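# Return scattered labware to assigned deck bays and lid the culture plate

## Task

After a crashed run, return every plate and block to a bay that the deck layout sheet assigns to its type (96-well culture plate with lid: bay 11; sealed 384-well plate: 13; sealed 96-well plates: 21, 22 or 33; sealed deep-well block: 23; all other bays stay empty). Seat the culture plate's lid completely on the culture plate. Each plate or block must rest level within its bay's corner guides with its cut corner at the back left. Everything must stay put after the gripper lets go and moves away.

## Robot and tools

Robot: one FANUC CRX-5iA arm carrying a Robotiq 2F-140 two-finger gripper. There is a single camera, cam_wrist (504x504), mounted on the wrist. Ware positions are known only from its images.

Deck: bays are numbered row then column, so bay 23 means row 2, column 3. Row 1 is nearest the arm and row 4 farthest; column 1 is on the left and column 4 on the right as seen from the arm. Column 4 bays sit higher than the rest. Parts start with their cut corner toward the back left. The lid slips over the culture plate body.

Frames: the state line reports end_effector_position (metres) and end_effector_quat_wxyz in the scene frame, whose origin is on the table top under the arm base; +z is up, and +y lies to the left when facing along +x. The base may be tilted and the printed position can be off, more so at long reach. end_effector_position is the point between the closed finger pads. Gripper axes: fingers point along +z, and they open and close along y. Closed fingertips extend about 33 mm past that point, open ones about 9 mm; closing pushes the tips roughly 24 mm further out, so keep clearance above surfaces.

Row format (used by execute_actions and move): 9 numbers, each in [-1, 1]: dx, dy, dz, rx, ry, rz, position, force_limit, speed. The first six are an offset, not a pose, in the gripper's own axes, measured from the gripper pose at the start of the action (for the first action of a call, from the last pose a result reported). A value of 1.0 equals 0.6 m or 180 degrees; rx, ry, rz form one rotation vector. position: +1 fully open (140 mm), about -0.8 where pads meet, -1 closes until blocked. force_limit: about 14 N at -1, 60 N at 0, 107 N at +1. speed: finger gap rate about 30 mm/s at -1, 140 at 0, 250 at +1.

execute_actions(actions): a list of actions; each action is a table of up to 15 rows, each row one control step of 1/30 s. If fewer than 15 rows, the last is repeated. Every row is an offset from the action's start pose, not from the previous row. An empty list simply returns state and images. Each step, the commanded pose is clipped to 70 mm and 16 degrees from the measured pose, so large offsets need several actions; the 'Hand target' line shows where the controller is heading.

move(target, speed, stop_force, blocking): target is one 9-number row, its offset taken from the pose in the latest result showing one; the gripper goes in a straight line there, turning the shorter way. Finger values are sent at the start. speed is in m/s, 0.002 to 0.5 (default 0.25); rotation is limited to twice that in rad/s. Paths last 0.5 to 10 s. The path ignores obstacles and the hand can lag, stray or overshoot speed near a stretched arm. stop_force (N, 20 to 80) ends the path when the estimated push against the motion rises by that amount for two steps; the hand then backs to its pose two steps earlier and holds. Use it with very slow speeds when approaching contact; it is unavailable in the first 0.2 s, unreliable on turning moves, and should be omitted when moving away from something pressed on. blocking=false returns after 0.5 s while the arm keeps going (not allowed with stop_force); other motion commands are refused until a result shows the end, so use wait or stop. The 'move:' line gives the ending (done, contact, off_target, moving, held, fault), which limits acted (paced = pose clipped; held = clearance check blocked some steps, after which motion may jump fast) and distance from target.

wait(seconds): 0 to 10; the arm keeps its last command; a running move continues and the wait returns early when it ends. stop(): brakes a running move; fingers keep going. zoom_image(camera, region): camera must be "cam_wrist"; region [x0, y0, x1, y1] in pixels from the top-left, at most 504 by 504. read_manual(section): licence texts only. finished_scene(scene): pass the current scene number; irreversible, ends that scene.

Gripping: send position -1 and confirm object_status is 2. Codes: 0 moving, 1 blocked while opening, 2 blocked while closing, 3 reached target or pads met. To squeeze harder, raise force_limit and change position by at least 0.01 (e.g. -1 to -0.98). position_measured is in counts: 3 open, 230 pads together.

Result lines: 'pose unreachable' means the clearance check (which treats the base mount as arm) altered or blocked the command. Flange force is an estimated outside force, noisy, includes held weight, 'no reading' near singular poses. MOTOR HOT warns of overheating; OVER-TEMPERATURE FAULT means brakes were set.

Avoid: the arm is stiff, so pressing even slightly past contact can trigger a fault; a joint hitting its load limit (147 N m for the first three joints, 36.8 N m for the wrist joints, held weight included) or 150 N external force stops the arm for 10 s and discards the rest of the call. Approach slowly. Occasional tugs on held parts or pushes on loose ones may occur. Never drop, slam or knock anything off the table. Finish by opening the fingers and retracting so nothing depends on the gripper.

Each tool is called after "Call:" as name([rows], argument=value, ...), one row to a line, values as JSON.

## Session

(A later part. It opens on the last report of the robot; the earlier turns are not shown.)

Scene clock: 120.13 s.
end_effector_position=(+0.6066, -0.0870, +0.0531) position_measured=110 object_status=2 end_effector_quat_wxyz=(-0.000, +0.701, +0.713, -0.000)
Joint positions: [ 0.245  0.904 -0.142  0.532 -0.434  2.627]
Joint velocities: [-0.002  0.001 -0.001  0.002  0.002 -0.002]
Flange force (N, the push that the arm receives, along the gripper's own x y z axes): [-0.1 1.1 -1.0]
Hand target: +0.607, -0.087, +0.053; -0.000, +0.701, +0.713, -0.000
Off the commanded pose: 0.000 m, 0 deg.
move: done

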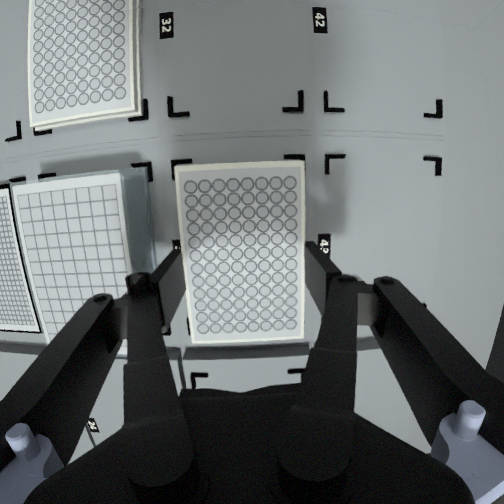

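Call:
move(target=[0.0003,-0.0018,0.002,0,0,0,-1,-0.2,-0.5], speed=0.01)

Call:
move(target=[0,0,0.02,0,0,0,-1,-0.2,-0.5], speed=0.004, stop_force=20)

Call:
zoom_image(camera="cam_wrist", region=[130,130,360,370])

Scene clock: 123.73 s.
end_effector_position=(+0.6055, -0.0868, +0.0519) position_measured=110 object_status=2 end_effector_quat_wxyz=(-0.000, +0.701, +0.713, -0.000)
Joint positions: [ 0.245  0.905 -0.146  0.537 -0.43   2.622]
Joint velocities: [-0.     0.    -0.001  0.003  0.001  0.   ]
Flange force (N, the push that the arm receives, along the gripper's own x y z axes): [-1.0 7.7 -4.0]
Hand target: +0.606, -0.087, +0.052; -0.000, +0.701, +0.713, -0.000
Off the commanded pose: 0.000 m, 0 deg.
move: done

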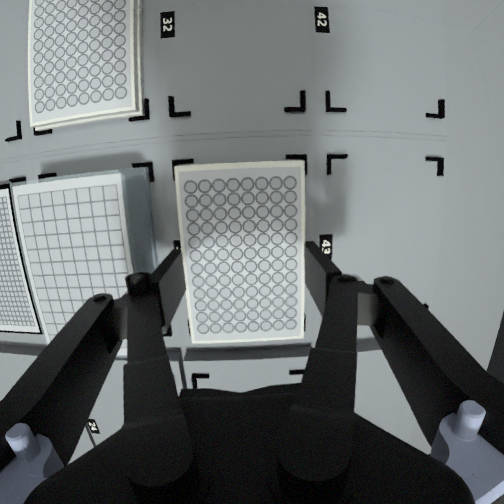

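Scene clock: 125.60 s.
end_effector_position=(+0.6057, -0.0868, +0.0458) position_measured=110 object_status=2 end_effector_quat_wxyz=(-0.000, +0.701, +0.713, -0.000)
Joint positions: [ 0.241  0.918 -0.141  0.546 -0.421  2.615]
Joint velocities: [-0.    -0.003  0.    -0.004 -0.003  0.003]
Flange force (N, the push that the arm receives, along the gripper's own x y z axes): [8.9 -2.4 -29.4]
Hand target: +0.606, -0.087, +0.046; -0.000, +0.701, +0.713, -0.000
Off the commanded pose: 0.006 m, 0 deg.
move: contact

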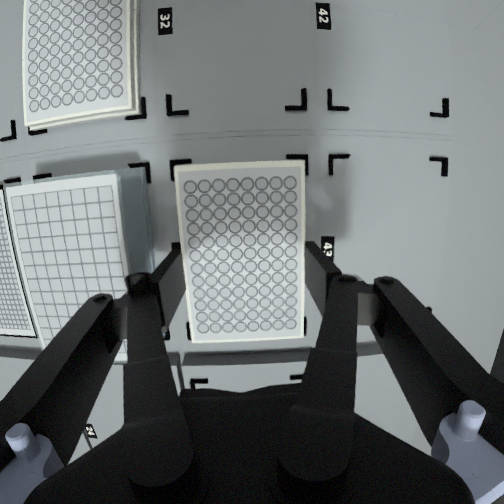

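Region (130, 130, 360, 370) of cam_wrist's 504x504 image, scaled by 2.100, with more detail than that image has; it fills the left 483 columns of this view, and the rest is white.

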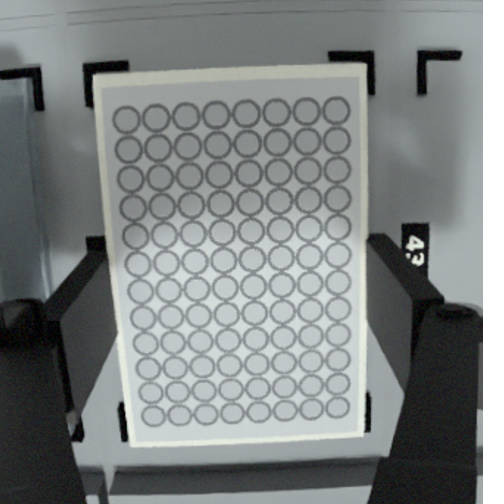

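Call:
move(target=[0.0012,-0.0003,-0.001,0,0,0,-1,-0.2,-0.5], speed=0.005)

Call:
move(target=[0,0,0.01,0,0,0,-1,-0.2,-0.5], speed=0.004, stop_force=20)

Call:
execute_actions([
  [[0,0,0,0,0,0,0.3,-0.2,-0.5]],
])

Call:
move(target=[0,0,-0.14,0,0,0,0.3,-0.2,-0.5], speed=0.12)

Call:
move(target=[-0.17,-0.13,-0.08,0,0,0,1,-0.2,0], speed=0.15)

Call:
zoom_image(camera="cam_wrist", region=[50,40,390,250])

Scene clock: 133.47 s.
end_effector_position=(+0.6054, -0.0862, +0.0464) position_measured=110 object_status=2 end_effector_quat_wxyz=(-0.000, +0.701, +0.713, -0.000)
Joint positions: [ 0.243  0.917 -0.143  0.546 -0.422  2.613]
Joint velocities: [ 0.    -0.    -0.    -0.     0.002 -0.001]
Flange force (N, the push that the arm receives, along the gripper's own x y z axes): [0.2 8.9 -3.6]
Hand target: +0.605, -0.086, +0.046; -0.000, +0.701, +0.713, -0.000
Off the commanded pose: 0.000 m, 0 deg.
move: done

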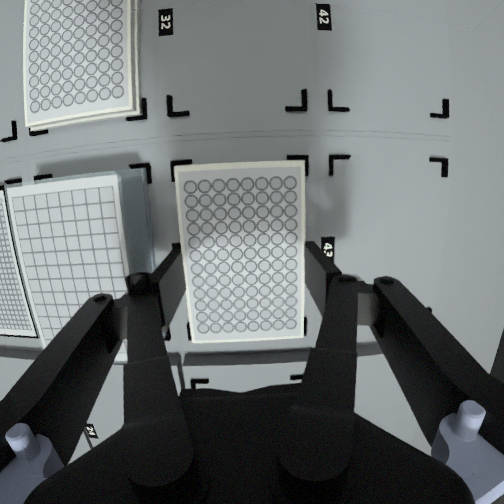

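Scene clock: 134.07 s.
end_effector_position=(+0.6056, -0.0861, +0.0455) position_measured=110 object_status=2 end_effector_quat_wxyz=(+0.000, +0.701, +0.713, -0.000)
Joint positions: [ 0.242  0.919 -0.142  0.548 -0.42   2.612]
Joint velocities: [-0.    -0.003 -0.002 -0.002 -0.002  0.004]
Flange force (N, the push that the arm receives, along the gripper's own x y z axes): [3.3 -9.6 -42.1]
Hand target: +0.606, -0.086, +0.046; +0.000, +0.701, +0.713, -0.000
Off the commanded pose: 0.005 m, 0 deg.
move: contact

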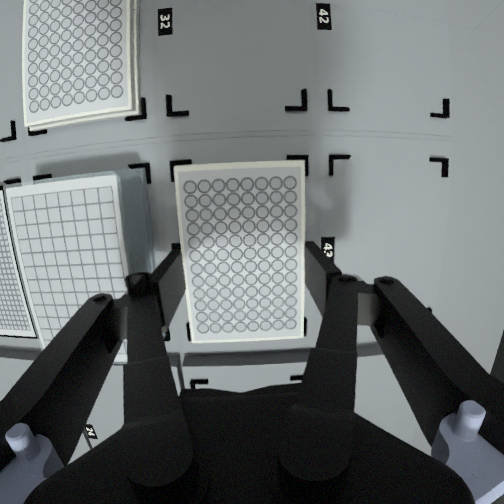

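Scene clock: 134.57 s.
end_effector_position=(+0.6055, -0.0862, +0.0455) position_measured=91 object_status=3 end_effector_quat_wxyz=(-0.000, +0.701, +0.713, -0.000)
Joint positions: [ 0.242  0.919 -0.142  0.548 -0.42   2.612]
Joint velocities: [ 0.     0.     0.001 -0.001 -0.    -0.   ]
Flange force (N, the push that the arm receives, along the gripper's own x y z axes): [-0.7 6.1 -2.0]
Hand target: +0.606, -0.086, +0.045; +0.000, +0.701, +0.713, -0.000
Off the commanded pose: 0.000 m, 0 deg.

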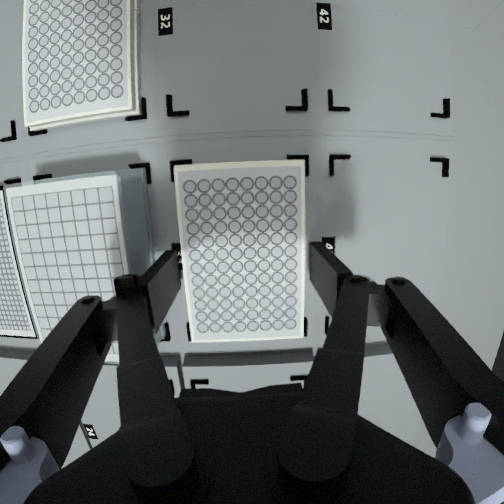

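Scene clock: 135.70 s.
end_effector_position=(+0.6054, -0.0859, +0.1293) position_measured=91 object_status=3 end_effector_quat_wxyz=(-0.000, +0.701, +0.713, -0.000)
Joint positions: [ 0.285  0.747 -0.187  0.436 -0.543  2.698]
Joint velocities: [ 0.001 -0.002  0.001 -0.001 -0.003  0.002]
Flange force (N, the push that the arm receives, along the gripper's own x y z axes): [0.7 6.3 1.2]
Hand target: +0.605, -0.086, +0.129; -0.000, +0.701, +0.713, -0.000
Off the commanded pose: 0.000 m, 0 deg.
move: done

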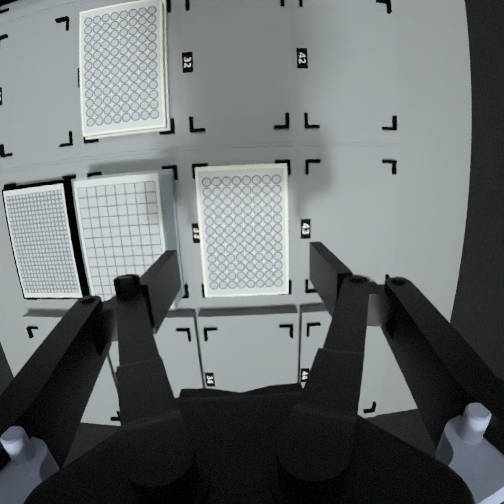

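Scene clock: 137.07 s.
end_effector_position=(+0.5294, -0.1892, +0.1774) position_measured=3 object_status=3 end_effector_quat_wxyz=(+0.000, +0.701, +0.713, -0.000)
Joint positions: [ 0.121  0.535 -0.377  0.399 -0.523  2.892]
Joint velocities: [-0.002 -0.002  0.    -0.003 -0.001  0.005]
Flange force (N, the push that the arm receives, along the gripper's own x y z axes): [-0.4 3.1 -5.5]
Hand target: +0.529, -0.189, +0.177; +0.000, +0.701, +0.713, -0.000
Off the commanded pose: 0.000 m, 0 deg.
move: done

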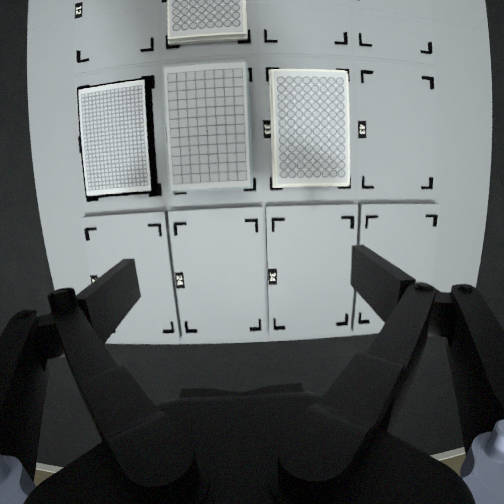

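Region (50, 40, 390, 250) of cam_wrist's 504x504 image, scaled by 1.482, with more detail than that image has; it fills the top 311 rows of this view, and the rest is white.

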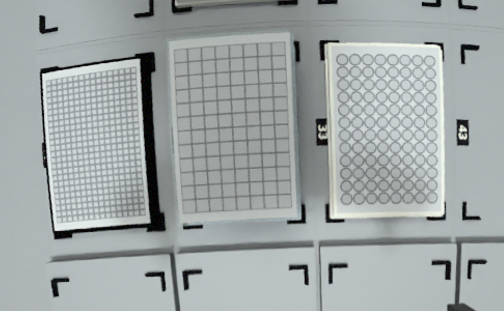

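Call:
finished_scene(scene=1)

The scene is finished: the task was done.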